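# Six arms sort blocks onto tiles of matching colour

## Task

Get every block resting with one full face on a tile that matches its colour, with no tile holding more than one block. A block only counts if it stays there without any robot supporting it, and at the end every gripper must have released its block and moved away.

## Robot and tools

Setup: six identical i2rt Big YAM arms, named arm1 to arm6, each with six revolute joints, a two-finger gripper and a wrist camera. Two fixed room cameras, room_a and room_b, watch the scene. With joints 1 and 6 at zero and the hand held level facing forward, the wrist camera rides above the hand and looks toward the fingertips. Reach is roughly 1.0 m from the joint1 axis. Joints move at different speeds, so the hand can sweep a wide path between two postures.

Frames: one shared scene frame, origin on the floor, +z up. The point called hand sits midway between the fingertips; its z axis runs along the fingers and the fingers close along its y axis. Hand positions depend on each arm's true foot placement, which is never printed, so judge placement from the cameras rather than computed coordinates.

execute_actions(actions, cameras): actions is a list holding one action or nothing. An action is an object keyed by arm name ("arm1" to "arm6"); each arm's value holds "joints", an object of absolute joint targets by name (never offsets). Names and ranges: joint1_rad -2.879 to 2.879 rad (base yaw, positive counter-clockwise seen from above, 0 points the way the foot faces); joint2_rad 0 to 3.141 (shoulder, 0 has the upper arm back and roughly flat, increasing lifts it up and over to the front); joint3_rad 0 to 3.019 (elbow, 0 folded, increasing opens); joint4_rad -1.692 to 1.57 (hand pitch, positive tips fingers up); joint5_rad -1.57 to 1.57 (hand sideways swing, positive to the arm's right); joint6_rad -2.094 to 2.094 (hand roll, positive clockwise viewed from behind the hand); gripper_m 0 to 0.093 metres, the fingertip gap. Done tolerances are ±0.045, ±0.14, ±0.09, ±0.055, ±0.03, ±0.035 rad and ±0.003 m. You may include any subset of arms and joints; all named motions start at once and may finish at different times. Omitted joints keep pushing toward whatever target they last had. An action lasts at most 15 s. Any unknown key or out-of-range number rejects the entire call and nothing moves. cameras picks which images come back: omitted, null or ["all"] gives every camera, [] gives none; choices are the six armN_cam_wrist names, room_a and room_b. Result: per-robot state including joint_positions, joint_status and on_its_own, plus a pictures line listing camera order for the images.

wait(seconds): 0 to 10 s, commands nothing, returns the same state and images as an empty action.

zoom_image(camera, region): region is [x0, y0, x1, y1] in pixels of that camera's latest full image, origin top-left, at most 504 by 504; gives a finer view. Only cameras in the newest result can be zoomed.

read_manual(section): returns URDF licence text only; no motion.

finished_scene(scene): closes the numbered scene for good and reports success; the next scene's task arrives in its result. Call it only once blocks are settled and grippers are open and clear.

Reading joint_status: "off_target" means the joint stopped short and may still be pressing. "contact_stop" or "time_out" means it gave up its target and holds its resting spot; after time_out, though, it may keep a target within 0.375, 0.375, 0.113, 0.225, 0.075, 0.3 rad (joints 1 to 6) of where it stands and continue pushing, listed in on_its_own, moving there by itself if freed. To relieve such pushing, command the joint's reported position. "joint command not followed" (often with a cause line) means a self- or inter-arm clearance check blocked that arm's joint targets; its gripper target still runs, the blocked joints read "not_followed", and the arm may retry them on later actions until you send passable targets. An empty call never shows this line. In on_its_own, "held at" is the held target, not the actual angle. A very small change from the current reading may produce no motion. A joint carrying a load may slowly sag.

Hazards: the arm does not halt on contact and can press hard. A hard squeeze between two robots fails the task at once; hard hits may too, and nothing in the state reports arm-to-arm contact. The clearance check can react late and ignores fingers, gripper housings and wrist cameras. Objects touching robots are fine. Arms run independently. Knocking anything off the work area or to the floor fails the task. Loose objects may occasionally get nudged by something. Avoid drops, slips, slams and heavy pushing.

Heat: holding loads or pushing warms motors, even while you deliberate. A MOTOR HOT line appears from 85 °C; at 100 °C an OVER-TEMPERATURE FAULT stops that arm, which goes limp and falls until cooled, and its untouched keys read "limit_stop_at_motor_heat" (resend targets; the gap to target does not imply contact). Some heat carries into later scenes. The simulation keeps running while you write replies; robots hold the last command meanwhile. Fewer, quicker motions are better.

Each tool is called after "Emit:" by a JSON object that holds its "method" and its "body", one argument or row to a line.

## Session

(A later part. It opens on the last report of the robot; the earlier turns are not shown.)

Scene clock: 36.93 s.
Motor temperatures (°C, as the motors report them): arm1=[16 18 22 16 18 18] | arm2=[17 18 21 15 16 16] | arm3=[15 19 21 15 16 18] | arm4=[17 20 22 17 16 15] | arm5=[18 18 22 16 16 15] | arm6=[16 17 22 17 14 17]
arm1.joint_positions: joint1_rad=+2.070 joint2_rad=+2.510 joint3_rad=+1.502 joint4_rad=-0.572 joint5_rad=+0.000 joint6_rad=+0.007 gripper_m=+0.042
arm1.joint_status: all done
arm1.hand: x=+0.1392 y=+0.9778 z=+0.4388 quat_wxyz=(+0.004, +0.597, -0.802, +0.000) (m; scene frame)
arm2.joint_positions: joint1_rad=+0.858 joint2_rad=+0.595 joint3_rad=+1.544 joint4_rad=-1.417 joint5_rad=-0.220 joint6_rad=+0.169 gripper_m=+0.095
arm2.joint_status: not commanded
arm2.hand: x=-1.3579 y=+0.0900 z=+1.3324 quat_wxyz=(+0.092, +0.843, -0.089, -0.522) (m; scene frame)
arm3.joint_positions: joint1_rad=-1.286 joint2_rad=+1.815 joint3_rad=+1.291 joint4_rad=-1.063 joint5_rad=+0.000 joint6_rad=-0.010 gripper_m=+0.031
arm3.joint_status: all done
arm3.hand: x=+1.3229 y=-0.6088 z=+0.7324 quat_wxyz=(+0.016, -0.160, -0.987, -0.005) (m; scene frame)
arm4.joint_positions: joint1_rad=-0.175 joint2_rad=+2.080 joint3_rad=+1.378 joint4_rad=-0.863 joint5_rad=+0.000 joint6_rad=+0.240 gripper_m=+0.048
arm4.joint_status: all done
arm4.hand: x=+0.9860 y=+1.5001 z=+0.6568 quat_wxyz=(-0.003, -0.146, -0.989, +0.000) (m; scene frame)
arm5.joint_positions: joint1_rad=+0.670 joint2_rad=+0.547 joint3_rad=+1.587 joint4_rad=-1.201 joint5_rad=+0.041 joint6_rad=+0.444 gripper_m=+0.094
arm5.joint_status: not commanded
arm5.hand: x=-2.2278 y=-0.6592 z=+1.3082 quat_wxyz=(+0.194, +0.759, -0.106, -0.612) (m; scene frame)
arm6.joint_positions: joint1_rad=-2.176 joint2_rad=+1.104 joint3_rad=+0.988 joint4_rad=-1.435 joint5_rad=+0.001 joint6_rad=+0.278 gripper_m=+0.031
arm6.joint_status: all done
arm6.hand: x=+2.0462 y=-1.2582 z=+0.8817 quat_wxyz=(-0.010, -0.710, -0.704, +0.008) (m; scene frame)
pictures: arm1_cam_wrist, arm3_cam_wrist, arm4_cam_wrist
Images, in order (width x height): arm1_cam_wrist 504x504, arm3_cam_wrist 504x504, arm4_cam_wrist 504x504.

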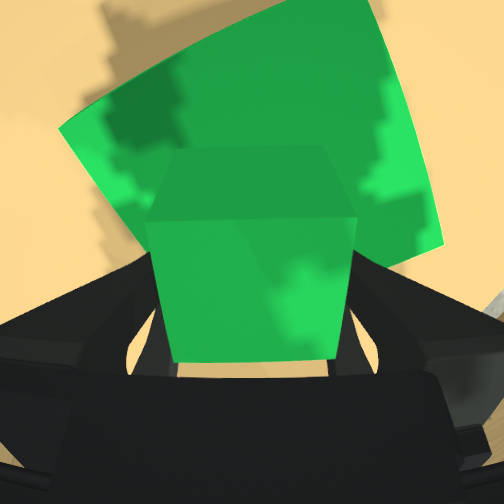

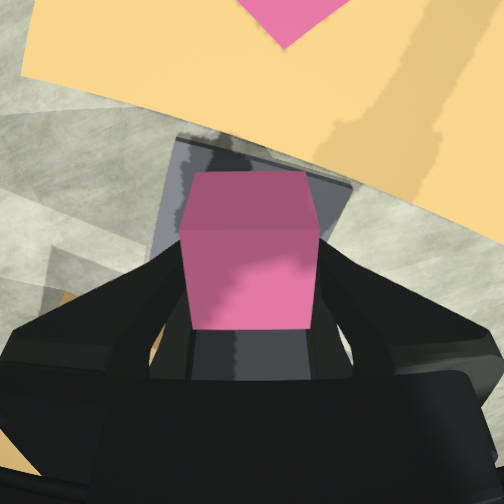

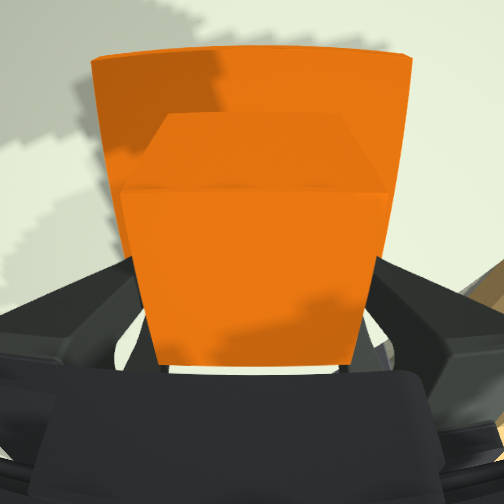

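Emit:
{"method": "execute_actions", "body": {
  "actions": [
    {"arm4":{"joints":{"joint2_rad":2.15,"joint4_rad":-0.79}},"arm1":{"joints":{"joint2_rad":2.57,"joint3_rad":1.54,"joint4_rad":-0.54}},"arm3":{"joints":{"joint1_rad":-1.34,"joint2_rad":2.3,"joint3_rad":1.6,"joint4_rad":-0.86}},"arm6":{"joints":{"joint1_rad":1.2}}}
  ],
  "cameras": ["arm1_cam_wrist","arm3_cam_wrist","arm4_cam_wrist","room_a"]
}}

Scene clock: 43.03 s.
Motor temperatures (°C, as the motors report them): arm1=[16 19 22 16 18 18] | arm2=[17 18 21 15 16 16] | arm3=[15 20 21 15 16 18] | arm4=[17 20 22 17 16 15] | arm5=[18 18 22 16 16 15] | arm6=[16 17 22 17 14 17]
arm1.joint_positions: joint1_rad=+2.070 joint2_rad=+2.574 joint3_rad=+1.516 joint4_rad=-0.549 joint5_rad=+0.000 joint6_rad=+0.007 gripper_m=+0.042
arm1.joint_status: all done
arm1.hand: x=+0.1356 y=+0.9661 z=+0.4072 quat_wxyz=(+0.015, +0.597, -0.802, +0.008) (m; scene frame)
arm2.joint_positions: joint1_rad=+0.858 joint2_rad=+0.595 joint3_rad=+1.544 joint4_rad=-1.417 joint5_rad=-0.220 joint6_rad=+0.169 gripper_m=+0.095
arm2.joint_status: not commanded
arm2.hand: x=-1.3579 y=+0.0900 z=+1.3324 quat_wxyz=(+0.092, +0.843, -0.089, -0.522) (m; scene frame)
arm3.joint_positions: joint1_rad=-1.340 joint2_rad=+2.308 joint3_rad=+1.579 joint4_rad=-0.864 joint5_rad=+0.000 joint6_rad=-0.010 gripper_m=+0.031
arm3.joint_status: all done
arm3.hand: x=+1.4037 y=-0.6704 z=+0.5511 quat_wxyz=(+0.018, -0.186, -0.982, -0.006) (m; scene frame)
arm4.joint_positions: joint1_rad=-0.175 joint2_rad=+2.158 joint3_rad=+1.380 joint4_rad=-0.799 joint5_rad=+0.000 joint6_rad=+0.240 gripper_m=+0.048
arm4.joint_status: all done
arm4.hand: x=+0.9856 y=+1.5001 z=+0.6154 quat_wxyz=(+0.003, -0.146, -0.989, +0.000) (m; scene frame)
arm5.joint_positions: joint1_rad=+0.670 joint2_rad=+0.547 joint3_rad=+1.587 joint4_rad=-1.201 joint5_rad=+0.041 joint6_rad=+0.444 gripper_m=+0.094
arm5.joint_status: not commanded
arm5.hand: x=-2.2278 y=-0.6592 z=+1.3082 quat_wxyz=(+0.194, +0.759, -0.106, -0.612) (m; scene frame)
arm6.joint_positions: joint1_rad=+1.197 joint2_rad=+1.104 joint3_rad=+0.988 joint4_rad=-1.435 joint5_rad=+0.000 joint6_rad=+0.276 gripper_m=+0.031
arm6.joint_status: all done
arm6.hand: x=+1.8271 y=-0.7122 z=+0.8781 quat_wxyz=(-0.001, +0.781, -0.624, -0.007) (m; scene frame)
pictures: arm1_cam_wrist, arm3_cam_wrist, arm4_cam_wrist, room_a
Images, in order (width x height): arm1_cam_wrist 504x504, arm3_cam_wrist 504x504, arm4_cam_wrist 504x504, room_a 672x504.

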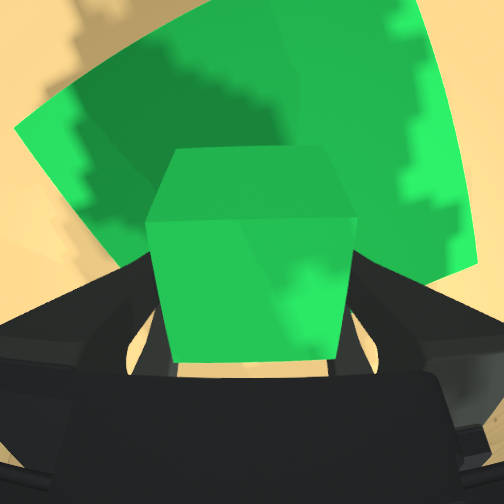

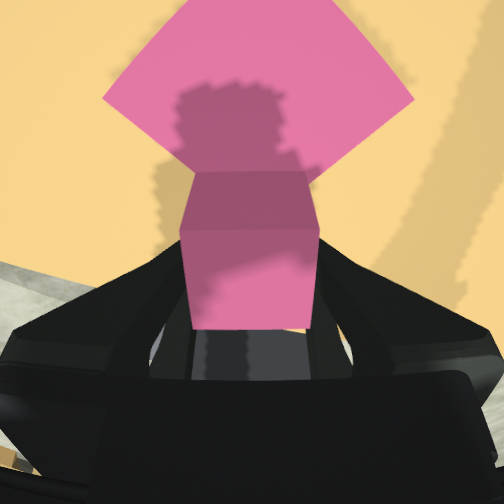

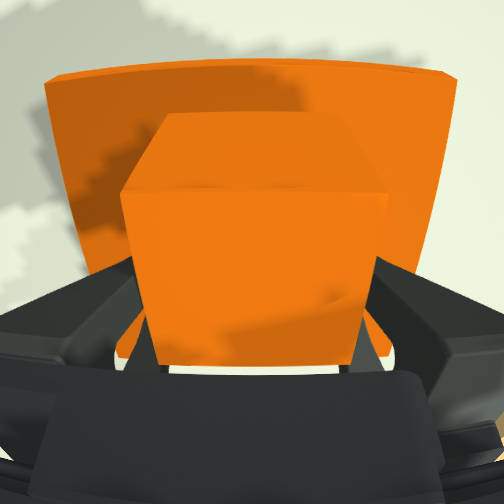

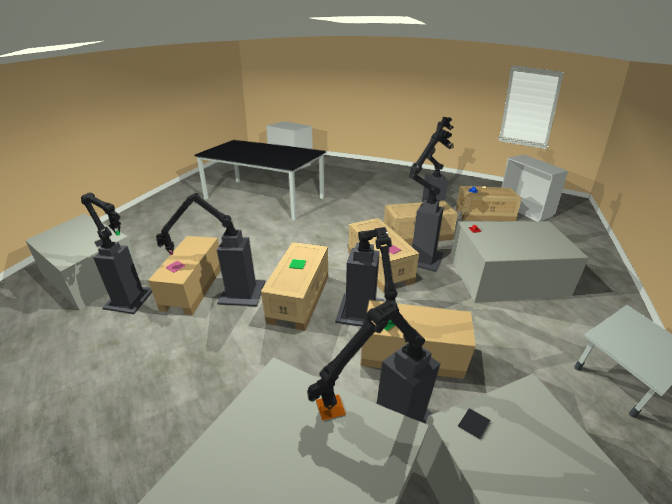

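Emit:
{"method": "execute_actions", "body": {
  "actions": [
    {"arm4":{"joints":{"joint2_rad":2.19,"joint4_rad":-0.76}},"arm1":{"joints":{"joint3_rad":1.64,"joint4_rad":-0.62}},"arm3":{"joints":{"joint2_rad":2.51,"joint3_rad":1.655,"joint4_rad":-0.68}},"arm6":{"joints":{"joint1_rad":1.6}}}
  ],
  "cameras": ["arm1_cam_wrist","arm3_cam_wrist","arm4_cam_wrist"]
}}

Scene clock: 45.87 s.
Motor temperatures (°C, as the motors report them): arm1=[16 19 22 16 18 18] | arm2=[17 18 21 15 16 16] | arm3=[15 20 21 15 16 18] | arm4=[17 20 22 17 16 15] | arm5=[18 18 22 16 16 15] | arm6=[16 17 23 17 14 17]
arm1.joint_positions: joint1_rad=+2.070 joint2_rad=+2.572 joint3_rad=+1.619 joint4_rad=-0.610 joint5_rad=+0.000 joint6_rad=+0.007 gripper_m=+0.042
arm1.joint_status: all done
arm1.hand: x=+0.1480 y=+1.0078 z=+0.4287 quat_wxyz=(-0.002, +0.597, -0.802, -0.005) (m; scene frame)
arm2.joint_positions: joint1_rad=+0.858 joint2_rad=+0.595 joint3_rad=+1.544 joint4_rad=-1.417 joint5_rad=-0.220 joint6_rad=+0.169 gripper_m=+0.095
arm2.joint_status: not commanded
arm2.hand: x=-1.3579 y=+0.0900 z=+1.3324 quat_wxyz=(+0.092, +0.843, -0.089, -0.522) (m; scene frame)
arm3.joint_positions: joint1_rad=-1.340 joint2_rad=+2.524 joint3_rad=+1.638 joint4_rad=-0.694 joint5_rad=+0.000 joint6_rad=-0.010 gripper_m=+0.031
arm3.joint_status: all done
arm3.hand: x=+1.4053 y=-0.6706 z=+0.4392 quat_wxyz=(+0.012, -0.186, -0.982, -0.004) (m; scene frame)
arm4.joint_positions: joint1_rad=-0.175 joint2_rad=+2.178 joint3_rad=+1.382 joint4_rad=-0.768 joint5_rad=+0.000 joint6_rad=+0.241 gripper_m=+0.048
arm4.joint_status: all done
arm4.hand: x=+0.9900 y=+1.4999 z=+0.6056 quat_wxyz=(-0.004, -0.146, -0.989, +0.000) (m; scene frame)
arm5.joint_positions: joint1_rad=+0.670 joint2_rad=+0.547 joint3_rad=+1.587 joint4_rad=-1.201 joint5_rad=+0.041 joint6_rad=+0.444 gripper_m=+0.094
arm5.joint_status: not commanded
arm5.hand: x=-2.2278 y=-0.6592 z=+1.3082 quat_wxyz=(+0.194, +0.759, -0.106, -0.612) (m; scene frame)
arm6.joint_positions: joint1_rad=+1.597 joint2_rad=+1.104 joint3_rad=+0.988 joint4_rad=-1.435 joint5_rad=+0.000 joint6_rad=+0.276 gripper_m=+0.031
arm6.joint_status: all done
arm6.hand: x=+1.7368 y=-0.7878 z=+0.8787 quat_wxyz=(+0.001, +0.890, -0.456, -0.008) (m; scene frame)
pictures: arm1_cam_wrist, arm3_cam_wrist, arm4_cam_wrist
Images, in order (width x height): arm1_cam_wrist 504x504, arm3_cam_wrist 504x504, arm4_cam_wrist 504x504.

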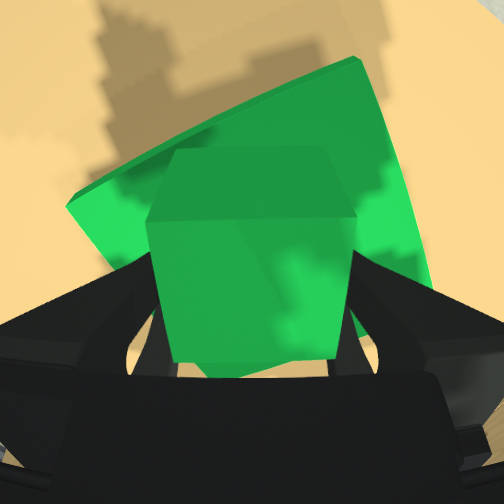

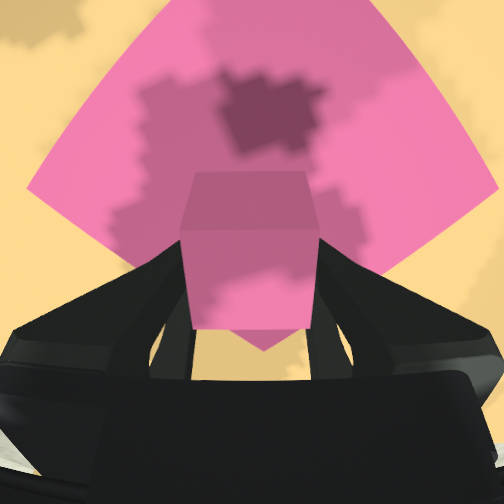

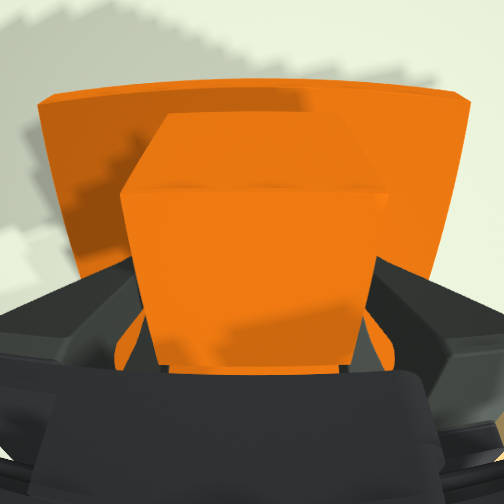

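Emit:
{"method": "execute_actions", "body": {
  "actions": [
    {"arm4":{"joints":{"joint2_rad":2.21}},"arm1":{"joints":{"joint2_rad":2.62,"joint4_rad":-0.57,"joint6_rad":-0.4}},"arm3":{"joints":{"joint2_rad":2.585,"joint3_rad":1.69,"joint4_rad":-0.65}}}
  ],
  "cameras": ["arm1_cam_wrist","arm3_cam_wrist","arm4_cam_wrist"]
}}

Scene clock: 48.37 s.
Motor temperatures (°C, as the motors report them): arm1=[16 19 22 16 18 18] | arm2=[17 18 21 15 16 16] | arm3=[15 20 21 15 16 18] | arm4=[17 20 22 17 16 15] | arm5=[18 18 22 16 16 15] | arm6=[16 17 23 17 14 17]
arm1.joint_positions: joint1_rad=+2.070 joint2_rad=+2.621 joint3_rad=+1.619 joint4_rad=-0.582 joint5_rad=+0.000 joint6_rad=-0.391 gripper_m=+0.042
arm1.joint_status: all done
arm1.hand: x=+0.1440 y=+0.9947 z=+0.4007 quat_wxyz=(+0.006, +0.744, -0.669, +0.000) (m; scene frame)
arm2.joint_positions: joint1_rad=+0.858 joint2_rad=+0.595 joint3_rad=+1.544 joint4_rad=-1.417 joint5_rad=-0.220 joint6_rad=+0.169 gripper_m=+0.095
arm2.joint_status: not commanded
arm2.hand: x=-1.3579 y=+0.0900 z=+1.3324 quat_wxyz=(+0.092, +0.843, -0.089, -0.522) (m; scene frame)
arm3.joint_positions: joint1_rad=-1.340 joint2_rad=+2.578 joint3_rad=+1.667 joint4_rad=-0.661 joint5_rad=+0.000 joint6_rad=-0.010 gripper_m=+0.031
arm3.joint_status: all done
arm3.hand: x=+1.4071 y=-0.6713 z=+0.4138 quat_wxyz=(+0.008, -0.186, -0.982, -0.004) (m; scene frame)
arm4.joint_positions: joint1_rad=-0.175 joint2_rad=+2.179 joint3_rad=+1.382 joint4_rad=-0.768 joint5_rad=+0.000 joint6_rad=+0.241 gripper_m=+0.048
arm4.joint_status: all done
arm4.hand: x=+0.9897 y=+1.4999 z=+0.6050 quat_wxyz=(-0.003, -0.146, -0.989, +0.000) (m; scene frame)
arm5.joint_positions: joint1_rad=+0.670 joint2_rad=+0.547 joint3_rad=+1.587 joint4_rad=-1.201 joint5_rad=+0.041 joint6_rad=+0.444 gripper_m=+0.094
arm5.joint_status: not commanded
arm5.hand: x=-2.2278 y=-0.6592 z=+1.3082 quat_wxyz=(+0.194, +0.759, -0.106, -0.612) (m; scene frame)
arm6.joint_positions: joint1_rad=+1.597 joint2_rad=+1.104 joint3_rad=+0.988 joint4_rad=-1.435 joint5_rad=+0.000 joint6_rad=+0.276 gripper_m=+0.031
arm6.joint_status: not commanded
arm6.hand: x=+1.7368 y=-0.7878 z=+0.8787 quat_wxyz=(+0.001, +0.890, -0.456, -0.008) (m; scene frame)
pictures: arm1_cam_wrist, arm3_cam_wrist, arm4_cam_wrist
Images, in order (width x height): arm1_cam_wrist 504x504, arm3_cam_wrist 504x504, arm4_cam_wrist 504x504.

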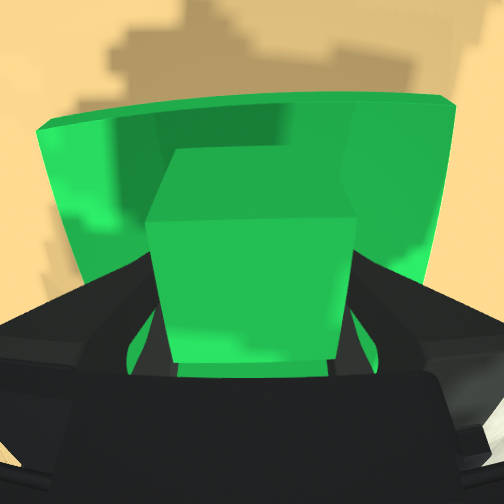

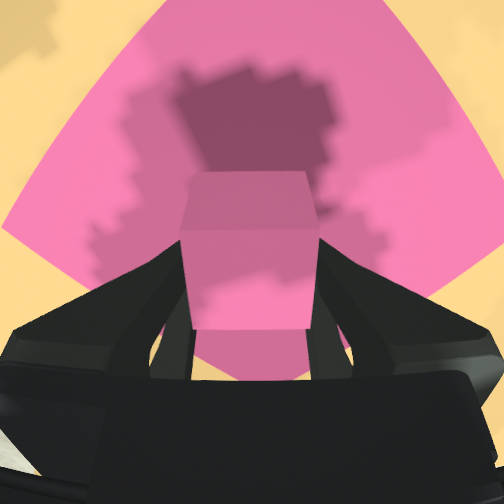

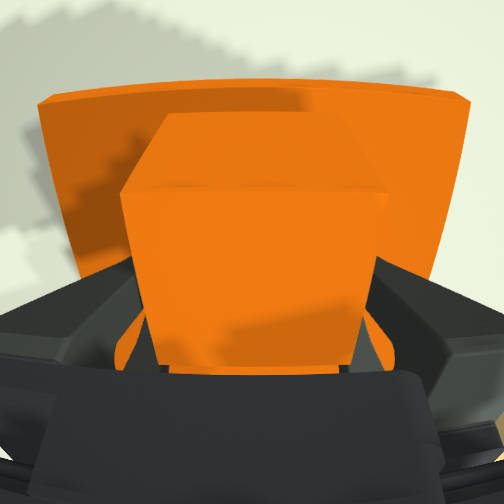

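Emit:
{"method": "execute_actions", "body": {
  "actions": [
    {"arm4":{"joints":{"joint2_rad":2.18,"gripper_m":0.093}},"arm1":{"joints":{"joint2_rad":2.655}},"arm3":{"joints":{"joint2_rad":2.615}}}
  ],
  "cameras": ["arm1_cam_wrist","arm3_cam_wrist","arm4_cam_wrist"]
}}

Scene clock: 53.33 s.
Motor temperatures (°C, as the motors report them): arm1=[16 19 22 16 18 18] | arm2=[17 18 21 15 16 16] | arm3=[15 20 21 15 16 18] | arm4=[17 20 23 17 16 15] | arm5=[18 18 22 16 16 15] | arm6=[16 16 23 17 14 17]
arm1.joint_positions: joint1_rad=+2.070 joint2_rad=+2.627 joint3_rad=+1.619 joint4_rad=-0.580 joint5_rad=+0.000 joint6_rad=-0.392 gripper_m=+0.042
arm1.joint_status: all done
arm1.hand: x=+0.1436 y=+0.9934 z=+0.3978 quat_wxyz=(+0.007, +0.744, -0.668, +0.001) (m; scene frame)
arm2.joint_positions: joint1_rad=+0.858 joint2_rad=+0.595 joint3_rad=+1.544 joint4_rad=-1.417 joint5_rad=-0.220 joint6_rad=+0.169 gripper_m=+0.095
arm2.joint_status: not commanded
arm2.hand: x=-1.3579 y=+0.0900 z=+1.3324 quat_wxyz=(+0.092, +0.843, -0.089, -0.522) (m; scene frame)
arm3.joint_positions: joint1_rad=-1.340 joint2_rad=+2.586 joint3_rad=+1.669 joint4_rad=-0.661 joint5_rad=+0.000 joint6_rad=-0.009 gripper_m=+0.031
arm3.joint_status: all done
arm3.hand: x=+1.4055 y=-0.6706 z=+0.4099 quat_wxyz=(+0.011, -0.186, -0.982, -0.004) (m; scene frame)
arm4.joint_positions: joint1_rad=-0.175 joint2_rad=+2.179 joint3_rad=+1.383 joint4_rad=-0.768 joint5_rad=+0.000 joint6_rad=+0.241 gripper_m=+0.093
arm4.joint_status: all done
arm4.hand: x=+0.9901 y=+1.4999 z=+0.6052 quat_wxyz=(-0.004, -0.146, -0.989, +0.000) (m; scene frame)
arm5.joint_positions: joint1_rad=+0.670 joint2_rad=+0.547 joint3_rad=+1.587 joint4_rad=-1.201 joint5_rad=+0.041 joint6_rad=+0.444 gripper_m=+0.094
arm5.joint_status: not commanded
arm5.hand: x=-2.2278 y=-0.6592 z=+1.3082 quat_wxyz=(+0.194, +0.759, -0.106, -0.612) (m; scene frame)
arm6.joint_positions: joint1_rad=+1.597 joint2_rad=+1.104 joint3_rad=+0.988 joint4_rad=-1.435 joint5_rad=+0.000 joint6_rad=+0.276 gripper_m=+0.031
arm6.joint_status: not commanded
arm6.hand: x=+1.7368 y=-0.7878 z=+0.8787 quat_wxyz=(+0.001, +0.890, -0.456, -0.008) (m; scene frame)
pictures: arm1_cam_wrist, arm3_cam_wrist, arm4_cam_wrist
Images, in order (width x height): arm1_cam_wrist 504x504, arm3_cam_wrist 504x504, arm4_cam_wrist 504x504.

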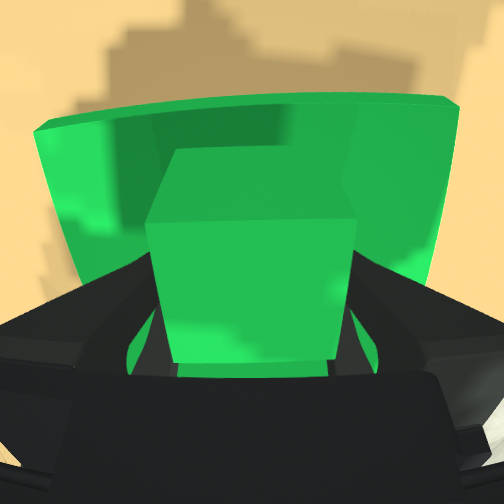

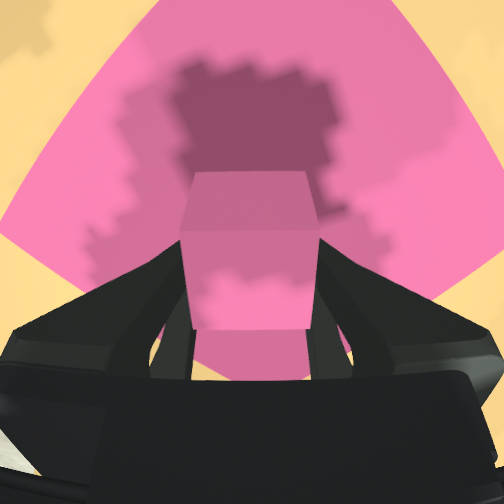

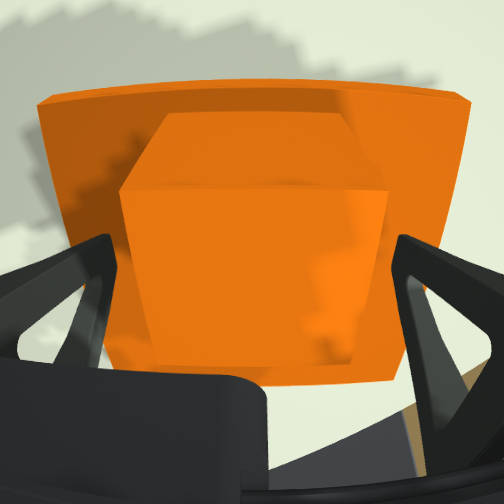

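Emit:
{"method": "execute_actions", "body": {
  "actions": [
    {"arm4":{"joints":{"joint2_rad":1.8,"joint4_rad":-1.1}},"arm1":{"joints":{"joint2_rad":2.627,"gripper_m":0.093}},"arm3":{"joints":{"joint2_rad":2.586,"gripper_m":0.093}}}
  ],
  "cameras": []
}}

Emit:
{"method": "execute_actions", "body": {
  "actions": [
    {"arm1":{"joints":{"joint2_rad":2.1,"joint4_rad":-1.0}},"arm3":{"joints":{"joint2_rad":1.6,"joint4_rad":-1.3}}}
  ],
  "cameras": []
}}

Emit:
{"method": "execute_actions", "body": {
  "actions": [
    {"arm3":{"joints":{"joint1_rad":-0.6,"joint2_rad":1.1,"joint3_rad":1.0,"joint4_rad":-1.45}},"arm6":{"joints":{"joint1_rad":2.2,"joint2_rad":1.6,"joint3_rad":1.3,"joint4_rad":-1.27,"joint6_rad":0}}}
  ],
  "cameras": ["arm1_cam_wrist","arm6_cam_wrist","room_a"]
}}

Scene clock: 56.73 s.
Motor temperatures (°C, as the motors report them): arm1=[16 19 22 16 18 18] | arm2=[17 18 22 15 16 16] | arm3=[15 21 21 15 16 18] | arm4=[17 20 23 17 16 15] | arm5=[18 17 22 16 16 15] | arm6=[16 16 23 17 14 17]
arm1.joint_positions: joint1_rad=+2.070 joint2_rad=+2.627 joint3_rad=+1.619 joint4_rad=-0.580 joint5_rad=+0.000 joint6_rad=-0.392 gripper_m=+0.093
arm1.joint_status: all done
arm1.hand: x=+0.1437 y=+0.9934 z=+0.3978 quat_wxyz=(+0.007, +0.744, -0.668, +0.001) (m; scene frame)
arm2.joint_positions: joint1_rad=+0.858 joint2_rad=+0.595 joint3_rad=+1.544 joint4_rad=-1.417 joint5_rad=-0.220 joint6_rad=+0.169 gripper_m=+0.095
arm2.joint_status: not commanded
arm2.hand: x=-1.3579 y=+0.0900 z=+1.3324 quat_wxyz=(+0.092, +0.843, -0.089, -0.522) (m; scene frame)
arm3.joint_positions: joint1_rad=-1.340 joint2_rad=+2.586 joint3_rad=+1.669 joint4_rad=-0.661 joint5_rad=+0.000 joint6_rad=-0.009 gripper_m=+0.093
arm3.joint_status: all done
arm3.hand: x=+1.4055 y=-0.6706 z=+0.4099 quat_wxyz=(+0.011, -0.186, -0.982, -0.004) (m; scene frame)
arm4.joint_positions: joint1_rad=-0.175 joint2_rad=+1.793 joint3_rad=+1.399 joint4_rad=-1.092 joint5_rad=+0.000 joint6_rad=+0.241 gripper_m=+0.093
arm4.joint_status: all done
arm4.hand: x=+0.9720 y=+1.5008 z=+0.8143 quat_wxyz=(-0.042, -0.146, -0.988, -0.004) (m; scene frame)
arm5.joint_positions: joint1_rad=+0.670 joint2_rad=+0.547 joint3_rad=+1.587 joint4_rad=-1.201 joint5_rad=+0.041 joint6_rad=+0.444 gripper_m=+0.094
arm5.joint_status: not commanded
arm5.hand: x=-2.2278 y=-0.6592 z=+1.3082 quat_wxyz=(+0.194, +0.759, -0.106, -0.612) (m; scene frame)
arm6.joint_positions: joint1_rad=+1.597 joint2_rad=+1.104 joint3_rad=+0.988 joint4_rad=-1.435 joint5_rad=+0.000 joint6_rad=+0.276 gripper_m=+0.031
arm6.joint_status: not commanded
arm6.hand: x=+1.7368 y=-0.7878 z=+0.8787 quat_wxyz=(+0.001, +0.890, -0.456, -0.008) (m; scene frame)
pictures: none
No camera images: the call's "cameras" was empty. Leave "cameras" out to get every camera's image.

Scene clock: 58.50 s.
Motor temperatures (°C, as the motors report them): arm1=[16 19 23 16 18 18] | arm2=[17 18 22 15 16 16] | arm3=[15 21 22 15 16 18] | arm4=[17 20 23 17 16 15] | arm5=[18 17 22 16 16 15] | arm6=[16 16 23 17 14 17]
arm1.joint_positions: joint1_rad=+2.070 joint2_rad=+2.108 joint3_rad=+1.632 joint4_rad=-0.991 joint5_rad=+0.000 joint6_rad=-0.392 gripper_m=+0.093
arm1.joint_status: all done
arm1.hand: x=+0.1600 y=+1.0441 z=+0.7100 quat_wxyz=(-0.047, +0.743, -0.667, -0.025) (m; scene frame)
arm2.joint_positions: joint1_rad=+0.858 joint2_rad=+0.595 joint3_rad=+1.544 joint4_rad=-1.417 joint5_rad=-0.220 joint6_rad=+0.169 gripper_m=+0.095
arm2.joint_status: not commanded
arm2.hand: x=-1.3579 y=+0.0900 z=+1.3324 quat_wxyz=(+0.092, +0.843, -0.089, -0.522) (m; scene frame)
arm3.joint_positions: joint1_rad=-1.340 joint2_rad=+1.599 joint3_rad=+1.686 joint4_rad=-1.285 joint5_rad=+0.000 joint6_rad=-0.009 gripper_m=+0.093
arm3.joint_status: all done
arm3.hand: x=+1.3768 y=-0.6611 z=+0.9979 quat_wxyz=(-0.174, -0.184, -0.967, +0.033) (m; scene frame)
arm4.joint_positions: joint1_rad=-0.175 joint2_rad=+1.793 joint3_rad=+1.399 joint4_rad=-1.092 joint5_rad=+0.000 joint6_rad=+0.241 gripper_m=+0.093
arm4.joint_status: not commanded
arm4.hand: x=+0.9720 y=+1.5008 z=+0.8143 quat_wxyz=(-0.042, -0.146, -0.988, -0.004) (m; scene frame)
arm5.joint_positions: joint1_rad=+0.670 joint2_rad=+0.547 joint3_rad=+1.587 joint4_rad=-1.201 joint5_rad=+0.041 joint6_rad=+0.444 gripper_m=+0.094
arm5.joint_status: not commanded
arm5.hand: x=-2.2278 y=-0.6592 z=+1.3082 quat_wxyz=(+0.194, +0.759, -0.106, -0.612) (m; scene frame)
arm6.joint_positions: joint1_rad=+1.597 joint2_rad=+1.104 joint3_rad=+0.988 joint4_rad=-1.435 joint5_rad=+0.000 joint6_rad=+0.276 gripper_m=+0.031
arm6.joint_status: not commanded
arm6.hand: x=+1.7368 y=-0.7878 z=+0.8787 quat_wxyz=(+0.001, +0.890, -0.456, -0.008) (m; scene frame)
pictures: none
No camera images: the call's "cameras" was empty. Leave "cameras" out to get every camera's image.

Scene clock: 59.97 s.
Motor temperatures (°C, as the motors report them): arm1=[16 19 23 16 18 18] | arm2=[17 18 22 15 16 16] | arm3=[15 20 22 15 16 18] | arm4=[17 20 23 17 16 15] | arm5=[18 17 22 16 16 15] | arm6=[16 16 24 17 14 17]
arm1.joint_positions: joint1_rad=+2.070 joint2_rad=+2.108 joint3_rad=+1.632 joint4_rad=-0.991 joint5_rad=+0.000 joint6_rad=-0.392 gripper_m=+0.093
arm1.joint_status: not commanded
arm1.hand: x=+0.1600 y=+1.0441 z=+0.7100 quat_wxyz=(-0.047, +0.743, -0.667, -0.025) (m; scene frame)
arm2.joint_positions: joint1_rad=+0.858 joint2_rad=+0.595 joint3_rad=+1.544 joint4_rad=-1.417 joint5_rad=-0.220 joint6_rad=+0.169 gripper_m=+0.095
arm2.joint_status: not commanded
arm2.hand: x=-1.3579 y=+0.0900 z=+1.3324 quat_wxyz=(+0.092, +0.843, -0.089, -0.522) (m; scene frame)
arm3.joint_positions: joint1_rad=-0.605 joint2_rad=+1.101 joint3_rad=+0.990 joint4_rad=-1.441 joint5_rad=-0.001 joint6_rad=-0.009 gripper_m=+0.093
arm3.joint_status: all done
arm3.hand: x=+1.1243 y=-0.3448 z=+0.9042 quat_wxyz=(-0.004, +0.179, -0.984, -0.008) (m; scene frame)
arm4.joint_positions: joint1_rad=-0.175 joint2_rad=+1.793 joint3_rad=+1.399 joint4_rad=-1.092 joint5_rad=+0.000 joint6_rad=+0.241 gripper_m=+0.093
arm4.joint_status: not commanded
arm4.hand: x=+0.9720 y=+1.5008 z=+0.8143 quat_wxyz=(-0.042, -0.146, -0.988, -0.004) (m; scene frame)
arm5.joint_positions: joint1_rad=+0.670 joint2_rad=+0.547 joint3_rad=+1.587 joint4_rad=-1.201 joint5_rad=+0.041 joint6_rad=+0.444 gripper_m=+0.094
arm5.joint_status: not commanded
arm5.hand: x=-2.2278 y=-0.6592 z=+1.3082 quat_wxyz=(+0.194, +0.759, -0.106, -0.612) (m; scene frame)
arm6.joint_positions: joint1_rad=+2.210 joint2_rad=+1.598 joint3_rad=+1.271 joint4_rad=-1.273 joint5_rad=+0.000 joint6_rad=+0.008 gripper_m=+0.031
arm6.joint_status: all done
arm6.hand: x=+1.5145 y=-0.9457 z=+0.8097 quat_wxyz=(+0.004, +0.999, -0.033, +0.014) (m; scene frame)
pictures: arm1_cam_wrist, arm6_cam_wrist, room_a
Images, in order (width x height): arm1_cam_wrist 504x504, arm6_cam_wrist 504x504, room_a 672x504.

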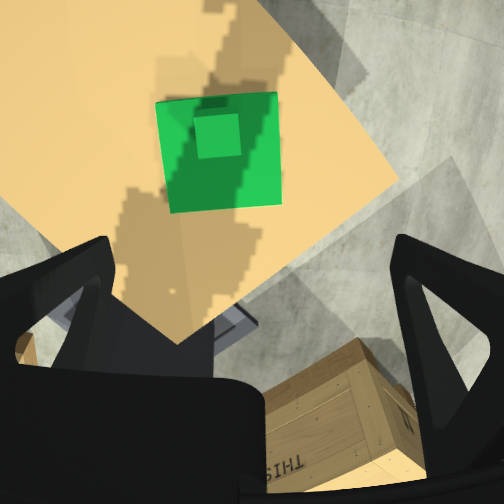

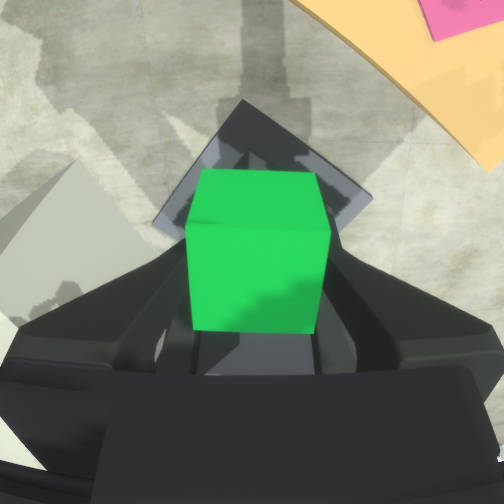

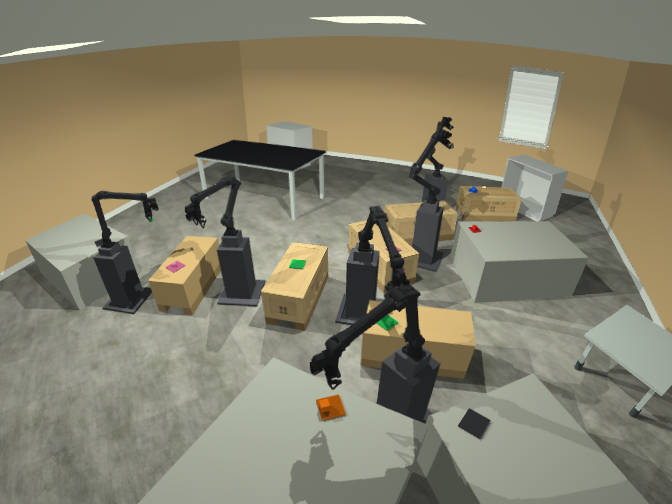

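Emit:
{"method": "zoom_image", "body": {
  "camera": "arm1_cam_wrist",
  "region": [130,70,310,230]
}}

Emit:
{"method": "execute_actions", "body": {
  "actions": [
    {"arm6":{"joints":{"joint1_rad":2.14,"joint2_rad":2.5,"joint3_rad":1.765,"joint4_rad":-0.81}}}
  ],
  "cameras": ["arm6_cam_wrist","room_a"]
}}

Region (130, 70, 310, 230) of arm1_cam_wrist's 504x504 image, scaled by 2.800, with more detail than that image has.

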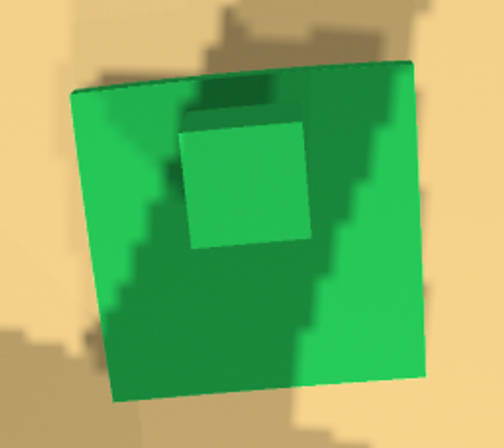

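Scene clock: 63.90 s.
Motor temperatures (°C, as the motors report them): arm1=[16 20 23 16 18 18] | arm2=[17 18 22 15 16 16] | arm3=[15 20 22 15 16 18] | arm4=[17 20 23 17 16 15] | arm5=[18 17 22 16 16 15] | arm6=[16 17 24 17 14 17]
arm1.joint_positions: joint1_rad=+2.070 joint2_rad=+2.108 joint3_rad=+1.632 joint4_rad=-0.991 joint5_rad=+0.000 joint6_rad=-0.392 gripper_m=+0.093
arm1.joint_status: not commanded
arm1.hand: x=+0.1600 y=+1.0441 z=+0.7100 quat_wxyz=(-0.047, +0.743, -0.667, -0.025) (m; scene frame)
arm2.joint_positions: joint1_rad=+0.858 joint2_rad=+0.595 joint3_rad=+1.544 joint4_rad=-1.417 joint5_rad=-0.220 joint6_rad=+0.169 gripper_m=+0.095
arm2.joint_status: not commanded
arm2.hand: x=-1.3579 y=+0.0900 z=+1.3324 quat_wxyz=(+0.092, +0.843, -0.089, -0.522) (m; scene frame)
arm3.joint_positions: joint1_rad=-0.605 joint2_rad=+1.101 joint3_rad=+0.990 joint4_rad=-1.441 joint5_rad=-0.001 joint6_rad=-0.009 gripper_m=+0.093
arm3.joint_status: not commanded
arm3.hand: x=+1.1243 y=-0.3448 z=+0.9042 quat_wxyz=(-0.004, +0.179, -0.984, -0.008) (m; scene frame)
arm4.joint_positions: joint1_rad=-0.175 joint2_rad=+1.793 joint3_rad=+1.399 joint4_rad=-1.092 joint5_rad=+0.000 joint6_rad=+0.241 gripper_m=+0.093
arm4.joint_status: not commanded
arm4.hand: x=+0.9720 y=+1.5008 z=+0.8143 quat_wxyz=(-0.042, -0.146, -0.988, -0.004) (m; scene frame)
arm5.joint_positions: joint1_rad=+0.670 joint2_rad=+0.547 joint3_rad=+1.587 joint4_rad=-1.201 joint5_rad=+0.041 joint6_rad=+0.444 gripper_m=+0.094
arm5.joint_status: not commanded
arm5.hand: x=-2.2278 y=-0.6592 z=+1.3082 quat_wxyz=(+0.194, +0.759, -0.106, -0.612) (m; scene frame)
arm6.joint_positions: joint1_rad=+2.137 joint2_rad=+2.512 joint3_rad=+1.747 joint4_rad=-0.819 joint5_rad=+0.000 joint6_rad=+0.007 gripper_m=+0.031
arm6.joint_status: all done
arm6.hand: x=+1.3333 y=-0.8912 z=+0.4592 quat_wxyz=(+0.004, +0.998, -0.069, +0.006) (m; scene frame)
pictures: arm6_cam_wrist, room_a
Images, in order (width x height): arm6_cam_wrist 504x504, room_a 672x504.

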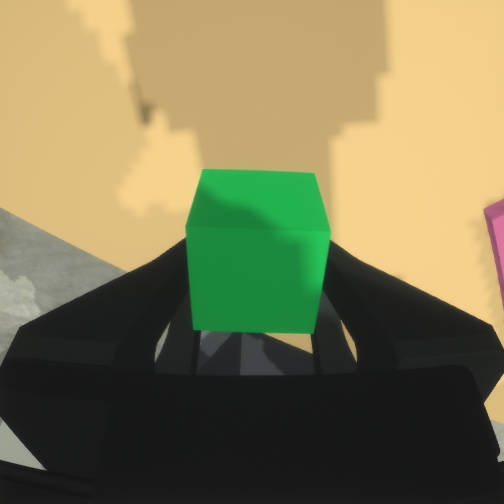

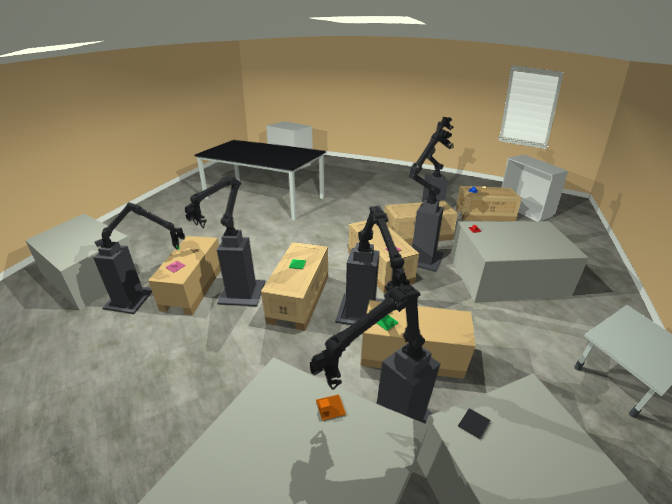

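Emit:
{"method": "execute_actions", "body": {
  "actions": [
    {"arm6":{"joints":{"joint2_rad":2.69,"joint3_rad":2.045,"joint4_rad":-0.89}}}
  ],
  "cameras": ["arm6_cam_wrist"]
}}

Emit:
{"method": "execute_actions", "body": {
  "actions": [
    {"arm6":{"joints":{"joint2_rad":2.735,"joint4_rad":-0.86}}}
  ],
  "cameras": ["arm6_cam_wrist"]
}}

Scene clock: 66.50 s.
Motor temperatures (°C, as the motors report them): arm1=[16 20 23 16 18 18] | arm2=[17 18 22 15 16 16] | arm3=[15 19 22 15 16 18] | arm4=[17 20 23 17 16 15] | arm5=[18 17 22 16 16 15] | arm6=[16 17 24 17 14 17]
arm1.joint_positions: joint1_rad=+2.070 joint2_rad=+2.108 joint3_rad=+1.632 joint4_rad=-0.991 joint5_rad=+0.000 joint6_rad=-0.392 gripper_m=+0.093
arm1.joint_status: not commanded
arm1.hand: x=+0.1600 y=+1.0441 z=+0.7100 quat_wxyz=(-0.047, +0.743, -0.667, -0.025) (m; scene frame)
arm2.joint_positions: joint1_rad=+0.858 joint2_rad=+0.595 joint3_rad=+1.544 joint4_rad=-1.417 joint5_rad=-0.220 joint6_rad=+0.169 gripper_m=+0.095
arm2.joint_status: not commanded
arm2.hand: x=-1.3579 y=+0.0900 z=+1.3324 quat_wxyz=(+0.092, +0.843, -0.089, -0.522) (m; scene frame)
arm3.joint_positions: joint1_rad=-0.605 joint2_rad=+1.101 joint3_rad=+0.990 joint4_rad=-1.441 joint5_rad=-0.001 joint6_rad=-0.009 gripper_m=+0.093
arm3.joint_status: not commanded
arm3.hand: x=+1.1243 y=-0.3448 z=+0.9042 quat_wxyz=(-0.004, +0.179, -0.984, -0.008) (m; scene frame)
arm4.joint_positions: joint1_rad=-0.175 joint2_rad=+1.793 joint3_rad=+1.399 joint4_rad=-1.092 joint5_rad=+0.000 joint6_rad=+0.241 gripper_m=+0.093
arm4.joint_status: not commanded
arm4.hand: x=+0.9720 y=+1.5008 z=+0.8143 quat_wxyz=(-0.042, -0.146, -0.988, -0.004) (m; scene frame)
arm5.joint_positions: joint1_rad=+0.670 joint2_rad=+0.547 joint3_rad=+1.587 joint4_rad=-1.201 joint5_rad=+0.041 joint6_rad=+0.444 gripper_m=+0.094
arm5.joint_status: not commanded
arm5.hand: x=-2.2278 y=-0.6592 z=+1.3082 quat_wxyz=(+0.194, +0.759, -0.106, -0.612) (m; scene frame)
arm6.joint_positions: joint1_rad=+2.137 joint2_rad=+2.652 joint3_rad=+2.000 joint4_rad=-0.875 joint5_rad=+0.000 joint6_rad=+0.007 gripper_m=+0.031
arm6.joint_status: all done
arm6.hand: x=+1.2714 y=-0.8831 z=+0.4422 quat_wxyz=(+0.002, +0.997, -0.069, -0.022) (m; scene frame)
pictures: arm6_cam_wrist
Images, in order (width x height): arm6_cam_wrist 504x504.

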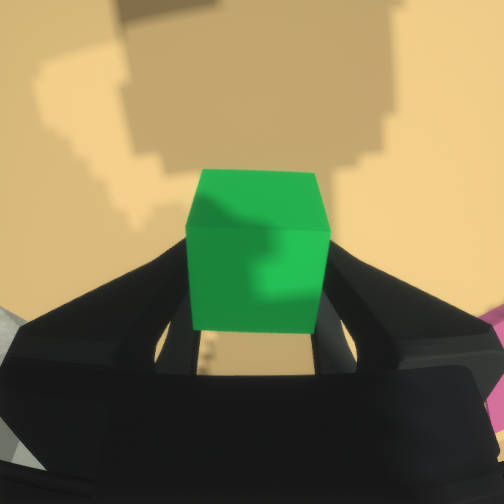

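Scene clock: 67.30 s.
Motor temperatures (°C, as the motors report them): arm1=[16 20 23 16 18 18] | arm2=[17 18 22 15 16 16] | arm3=[15 19 22 15 16 18] | arm4=[17 20 23 17 16 15] | arm5=[18 17 22 16 16 15] | arm6=[16 18 24 17 14 17]
arm1.joint_positions: joint1_rad=+2.070 joint2_rad=+2.108 joint3_rad=+1.632 joint4_rad=-0.991 joint5_rad=+0.000 joint6_rad=-0.392 gripper_m=+0.093
arm1.joint_status: not commanded
arm1.hand: x=+0.1600 y=+1.0441 z=+0.7100 quat_wxyz=(-0.047, +0.743, -0.667, -0.025) (m; scene frame)
arm2.joint_positions: joint1_rad=+0.858 joint2_rad=+0.595 joint3_rad=+1.544 joint4_rad=-1.417 joint5_rad=-0.220 joint6_rad=+0.169 gripper_m=+0.095
arm2.joint_status: not commanded
arm2.hand: x=-1.3579 y=+0.0900 z=+1.3324 quat_wxyz=(+0.092, +0.843, -0.089, -0.522) (m; scene frame)
arm3.joint_positions: joint1_rad=-0.605 joint2_rad=+1.101 joint3_rad=+0.990 joint4_rad=-1.441 joint5_rad=-0.001 joint6_rad=-0.009 gripper_m=+0.093
arm3.joint_status: not commanded
arm3.hand: x=+1.1243 y=-0.3448 z=+0.9042 quat_wxyz=(-0.004, +0.179, -0.984, -0.008) (m; scene frame)
arm4.joint_positions: joint1_rad=-0.175 joint2_rad=+1.793 joint3_rad=+1.399 joint4_rad=-1.092 joint5_rad=+0.000 joint6_rad=+0.241 gripper_m=+0.093
arm4.joint_status: not commanded
arm4.hand: x=+0.9720 y=+1.5008 z=+0.8143 quat_wxyz=(-0.042, -0.146, -0.988, -0.004) (m; scene frame)
arm5.joint_positions: joint1_rad=+0.670 joint2_rad=+0.547 joint3_rad=+1.587 joint4_rad=-1.201 joint5_rad=+0.041 joint6_rad=+0.444 gripper_m=+0.094
arm5.joint_status: not commanded
arm5.hand: x=-2.2278 y=-0.6592 z=+1.3082 quat_wxyz=(+0.194, +0.759, -0.106, -0.612) (m; scene frame)
arm6.joint_positions: joint1_rad=+2.137 joint2_rad=+2.696 joint3_rad=+2.007 joint4_rad=-0.875 joint5_rad=+0.000 joint6_rad=+0.007 gripper_m=+0.031
arm6.joint_status: all done
arm6.hand: x=+1.2841 y=-0.8850 z=+0.4148 quat_wxyz=(+0.003, +0.998, -0.069, -0.004) (m; scene frame)
pictures: arm6_cam_wrist
Images, in order (width x height): arm6_cam_wrist 504x504.

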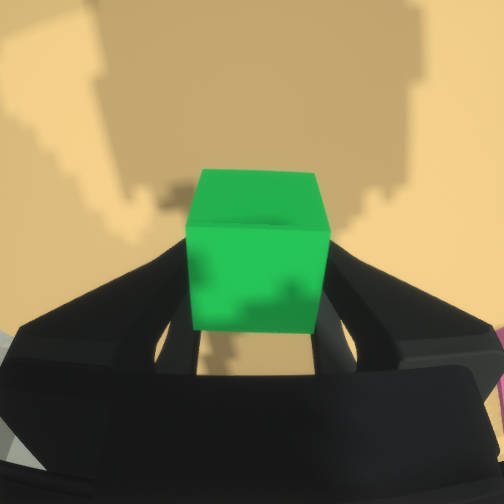

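Emit:
{"method": "execute_actions", "body": {
  "actions": [
    {"arm6":{"joints":{"joint2_rad":2.76}}}
  ],
  "cameras": ["arm6_cam_wrist"]
}}

Scene clock: 68.53 s.
Motor temperatures (°C, as the motors report them): arm1=[16 20 23 16 18 18] | arm2=[17 18 22 15 16 16] | arm3=[15 19 22 15 16 18] | arm4=[17 20 23 17 16 15] | arm5=[18 17 22 16 16 15] | arm6=[16 18 24 17 14 17]
arm1.joint_positions: joint1_rad=+2.070 joint2_rad=+2.108 joint3_rad=+1.632 joint4_rad=-0.991 joint5_rad=+0.000 joint6_rad=-0.392 gripper_m=+0.093
arm1.joint_status: not commanded
arm1.hand: x=+0.1600 y=+1.0441 z=+0.7100 quat_wxyz=(-0.047, +0.743, -0.667, -0.025) (m; scene frame)
arm2.joint_positions: joint1_rad=+0.858 joint2_rad=+0.595 joint3_rad=+1.544 joint4_rad=-1.417 joint5_rad=-0.220 joint6_rad=+0.169 gripper_m=+0.095
arm2.joint_status: not commanded
arm2.hand: x=-1.3579 y=+0.0900 z=+1.3324 quat_wxyz=(+0.092, +0.843, -0.089, -0.522) (m; scene frame)
arm3.joint_positions: joint1_rad=-0.605 joint2_rad=+1.101 joint3_rad=+0.990 joint4_rad=-1.441 joint5_rad=-0.001 joint6_rad=-0.009 gripper_m=+0.093
arm3.joint_status: not commanded
arm3.hand: x=+1.1243 y=-0.3448 z=+0.9042 quat_wxyz=(-0.004, +0.179, -0.984, -0.008) (m; scene frame)
arm4.joint_positions: joint1_rad=-0.175 joint2_rad=+1.793 joint3_rad=+1.399 joint4_rad=-1.092 joint5_rad=+0.000 joint6_rad=+0.241 gripper_m=+0.093
arm4.joint_status: not commanded
arm4.hand: x=+0.9720 y=+1.5008 z=+0.8143 quat_wxyz=(-0.042, -0.146, -0.988, -0.004) (m; scene frame)
arm5.joint_positions: joint1_rad=+0.670 joint2_rad=+0.547 joint3_rad=+1.587 joint4_rad=-1.201 joint5_rad=+0.041 joint6_rad=+0.444 gripper_m=+0.094
arm5.joint_status: not commanded
arm5.hand: x=-2.2278 y=-0.6592 z=+1.3082 quat_wxyz=(+0.194, +0.759, -0.106, -0.612) (m; scene frame)
arm6.joint_positions: joint1_rad=+2.137 joint2_rad=+2.714 joint3_rad=+2.007 joint4_rad=-0.875 joint5_rad=+0.000 joint6_rad=+0.007 gripper_m=+0.031
arm6.joint_status: all done
arm6.hand: x=+1.2912 y=-0.8860 z=+0.4026 quat_wxyz=(+0.004, +0.998, -0.069, +0.005) (m; scene frame)
pictures: arm6_cam_wrist
Images, in order (width x height): arm6_cam_wrist 504x504.

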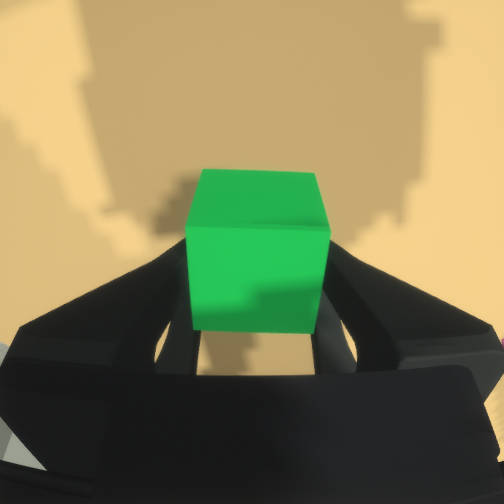

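Emit:
{"method": "execute_actions", "body": {
  "actions": [
    {"arm6":{"joints":{"joint2_rad":2.78,"joint4_rad":-0.84}}}
  ],
  "cameras": ["arm6_cam_wrist"]
}}

Scene clock: 69.83 s.
Motor temperatures (°C, as the motors report them): arm1=[16 20 24 16 18 18] | arm2=[17 18 22 15 16 16] | arm3=[15 19 22 15 16 18] | arm4=[17 20 23 17 16 15] | arm5=[18 17 22 16 16 15] | arm6=[16 18 24 17 14 17]
arm1.joint_positions: joint1_rad=+2.070 joint2_rad=+2.108 joint3_rad=+1.632 joint4_rad=-0.991 joint5_rad=+0.000 joint6_rad=-0.392 gripper_m=+0.093
arm1.joint_status: not commanded
arm1.hand: x=+0.1600 y=+1.0441 z=+0.7100 quat_wxyz=(-0.047, +0.743, -0.667, -0.025) (m; scene frame)
arm2.joint_positions: joint1_rad=+0.858 joint2_rad=+0.595 joint3_rad=+1.544 joint4_rad=-1.417 joint5_rad=-0.220 joint6_rad=+0.169 gripper_m=+0.095
arm2.joint_status: not commanded
arm2.hand: x=-1.3579 y=+0.0900 z=+1.3324 quat_wxyz=(+0.092, +0.843, -0.089, -0.522) (m; scene frame)
arm3.joint_positions: joint1_rad=-0.605 joint2_rad=+1.101 joint3_rad=+0.990 joint4_rad=-1.441 joint5_rad=-0.001 joint6_rad=-0.009 gripper_m=+0.093
arm3.joint_status: not commanded
arm3.hand: x=+1.1243 y=-0.3448 z=+0.9042 quat_wxyz=(-0.004, +0.179, -0.984, -0.008) (m; scene frame)
arm4.joint_positions: joint1_rad=-0.175 joint2_rad=+1.793 joint3_rad=+1.399 joint4_rad=-1.092 joint5_rad=+0.000 joint6_rad=+0.241 gripper_m=+0.093
arm4.joint_status: not commanded
arm4.hand: x=+0.9720 y=+1.5008 z=+0.8143 quat_wxyz=(-0.042, -0.146, -0.988, -0.004) (m; scene frame)
arm5.joint_positions: joint1_rad=+0.670 joint2_rad=+0.547 joint3_rad=+1.587 joint4_rad=-1.201 joint5_rad=+0.041 joint6_rad=+0.444 gripper_m=+0.094
arm5.joint_status: not commanded
arm5.hand: x=-2.2278 y=-0.6592 z=+1.3082 quat_wxyz=(+0.194, +0.759, -0.106, -0.612) (m; scene frame)
arm6.joint_positions: joint1_rad=+2.137 joint2_rad=+2.734 joint3_rad=+2.008 joint4_rad=-0.855 joint5_rad=+0.000 joint6_rad=+0.007 gripper_m=+0.031
arm6.joint_status: all done
arm6.hand: x=+1.2938 y=-0.8865 z=+0.3900 quat_wxyz=(+0.004, +0.998, -0.069, +0.004) (m; scene frame)
pictures: arm6_cam_wrist
Images, in order (width x height): arm6_cam_wrist 504x504.

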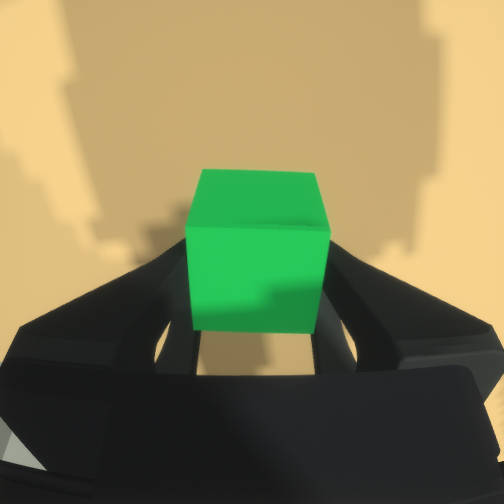

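Emit:
{"method": "execute_actions", "body": {
  "actions": [
    {"arm6":{"joints":{"joint2_rad":2.8}}}
  ],
  "cameras": ["arm6_cam_wrist"]
}}

Scene clock: 70.73 s.
Motor temperatures (°C, as the motors report them): arm1=[16 20 24 16 18 18] | arm2=[17 18 22 15 16 16] | arm3=[15 19 23 15 16 18] | arm4=[17 20 23 17 16 15] | arm5=[18 17 22 16 16 15] | arm6=[16 18 24 17 14 17]
arm1.joint_positions: joint1_rad=+2.070 joint2_rad=+2.108 joint3_rad=+1.632 joint4_rad=-0.991 joint5_rad=+0.000 joint6_rad=-0.392 gripper_m=+0.093
arm1.joint_status: not commanded
arm1.hand: x=+0.1600 y=+1.0441 z=+0.7100 quat_wxyz=(-0.047, +0.743, -0.667, -0.025) (m; scene frame)
arm2.joint_positions: joint1_rad=+0.858 joint2_rad=+0.595 joint3_rad=+1.544 joint4_rad=-1.417 joint5_rad=-0.220 joint6_rad=+0.169 gripper_m=+0.095
arm2.joint_status: not commanded
arm2.hand: x=-1.3579 y=+0.0900 z=+1.3324 quat_wxyz=(+0.092, +0.843, -0.089, -0.522) (m; scene frame)
arm3.joint_positions: joint1_rad=-0.605 joint2_rad=+1.101 joint3_rad=+0.990 joint4_rad=-1.441 joint5_rad=-0.001 joint6_rad=-0.009 gripper_m=+0.093
arm3.joint_status: not commanded
arm3.hand: x=+1.1243 y=-0.3448 z=+0.9042 quat_wxyz=(-0.004, +0.179, -0.984, -0.008) (m; scene frame)
arm4.joint_positions: joint1_rad=-0.175 joint2_rad=+1.793 joint3_rad=+1.399 joint4_rad=-1.092 joint5_rad=+0.000 joint6_rad=+0.241 gripper_m=+0.093
arm4.joint_status: not commanded
arm4.hand: x=+0.9720 y=+1.5008 z=+0.8143 quat_wxyz=(-0.042, -0.146, -0.988, -0.004) (m; scene frame)
arm5.joint_positions: joint1_rad=+0.670 joint2_rad=+0.547 joint3_rad=+1.587 joint4_rad=-1.201 joint5_rad=+0.041 joint6_rad=+0.444 gripper_m=+0.094
arm5.joint_status: not commanded
arm5.hand: x=-2.2278 y=-0.6592 z=+1.3082 quat_wxyz=(+0.194, +0.759, -0.106, -0.612) (m; scene frame)
arm6.joint_positions: joint1_rad=+2.137 joint2_rad=+2.735 joint3_rad=+2.008 joint4_rad=-0.855 joint5_rad=+0.000 joint6_rad=+0.007 gripper_m=+0.031
arm6.joint_status: all done
arm6.hand: x=+1.2943 y=-0.8865 z=+0.3892 quat_wxyz=(+0.004, +0.998, -0.069, +0.005) (m; scene frame)
pictures: arm6_cam_wrist
Images, in order (width x height): arm6_cam_wrist 504x504.

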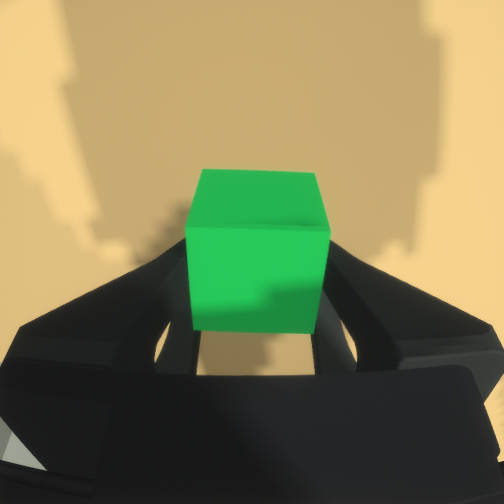

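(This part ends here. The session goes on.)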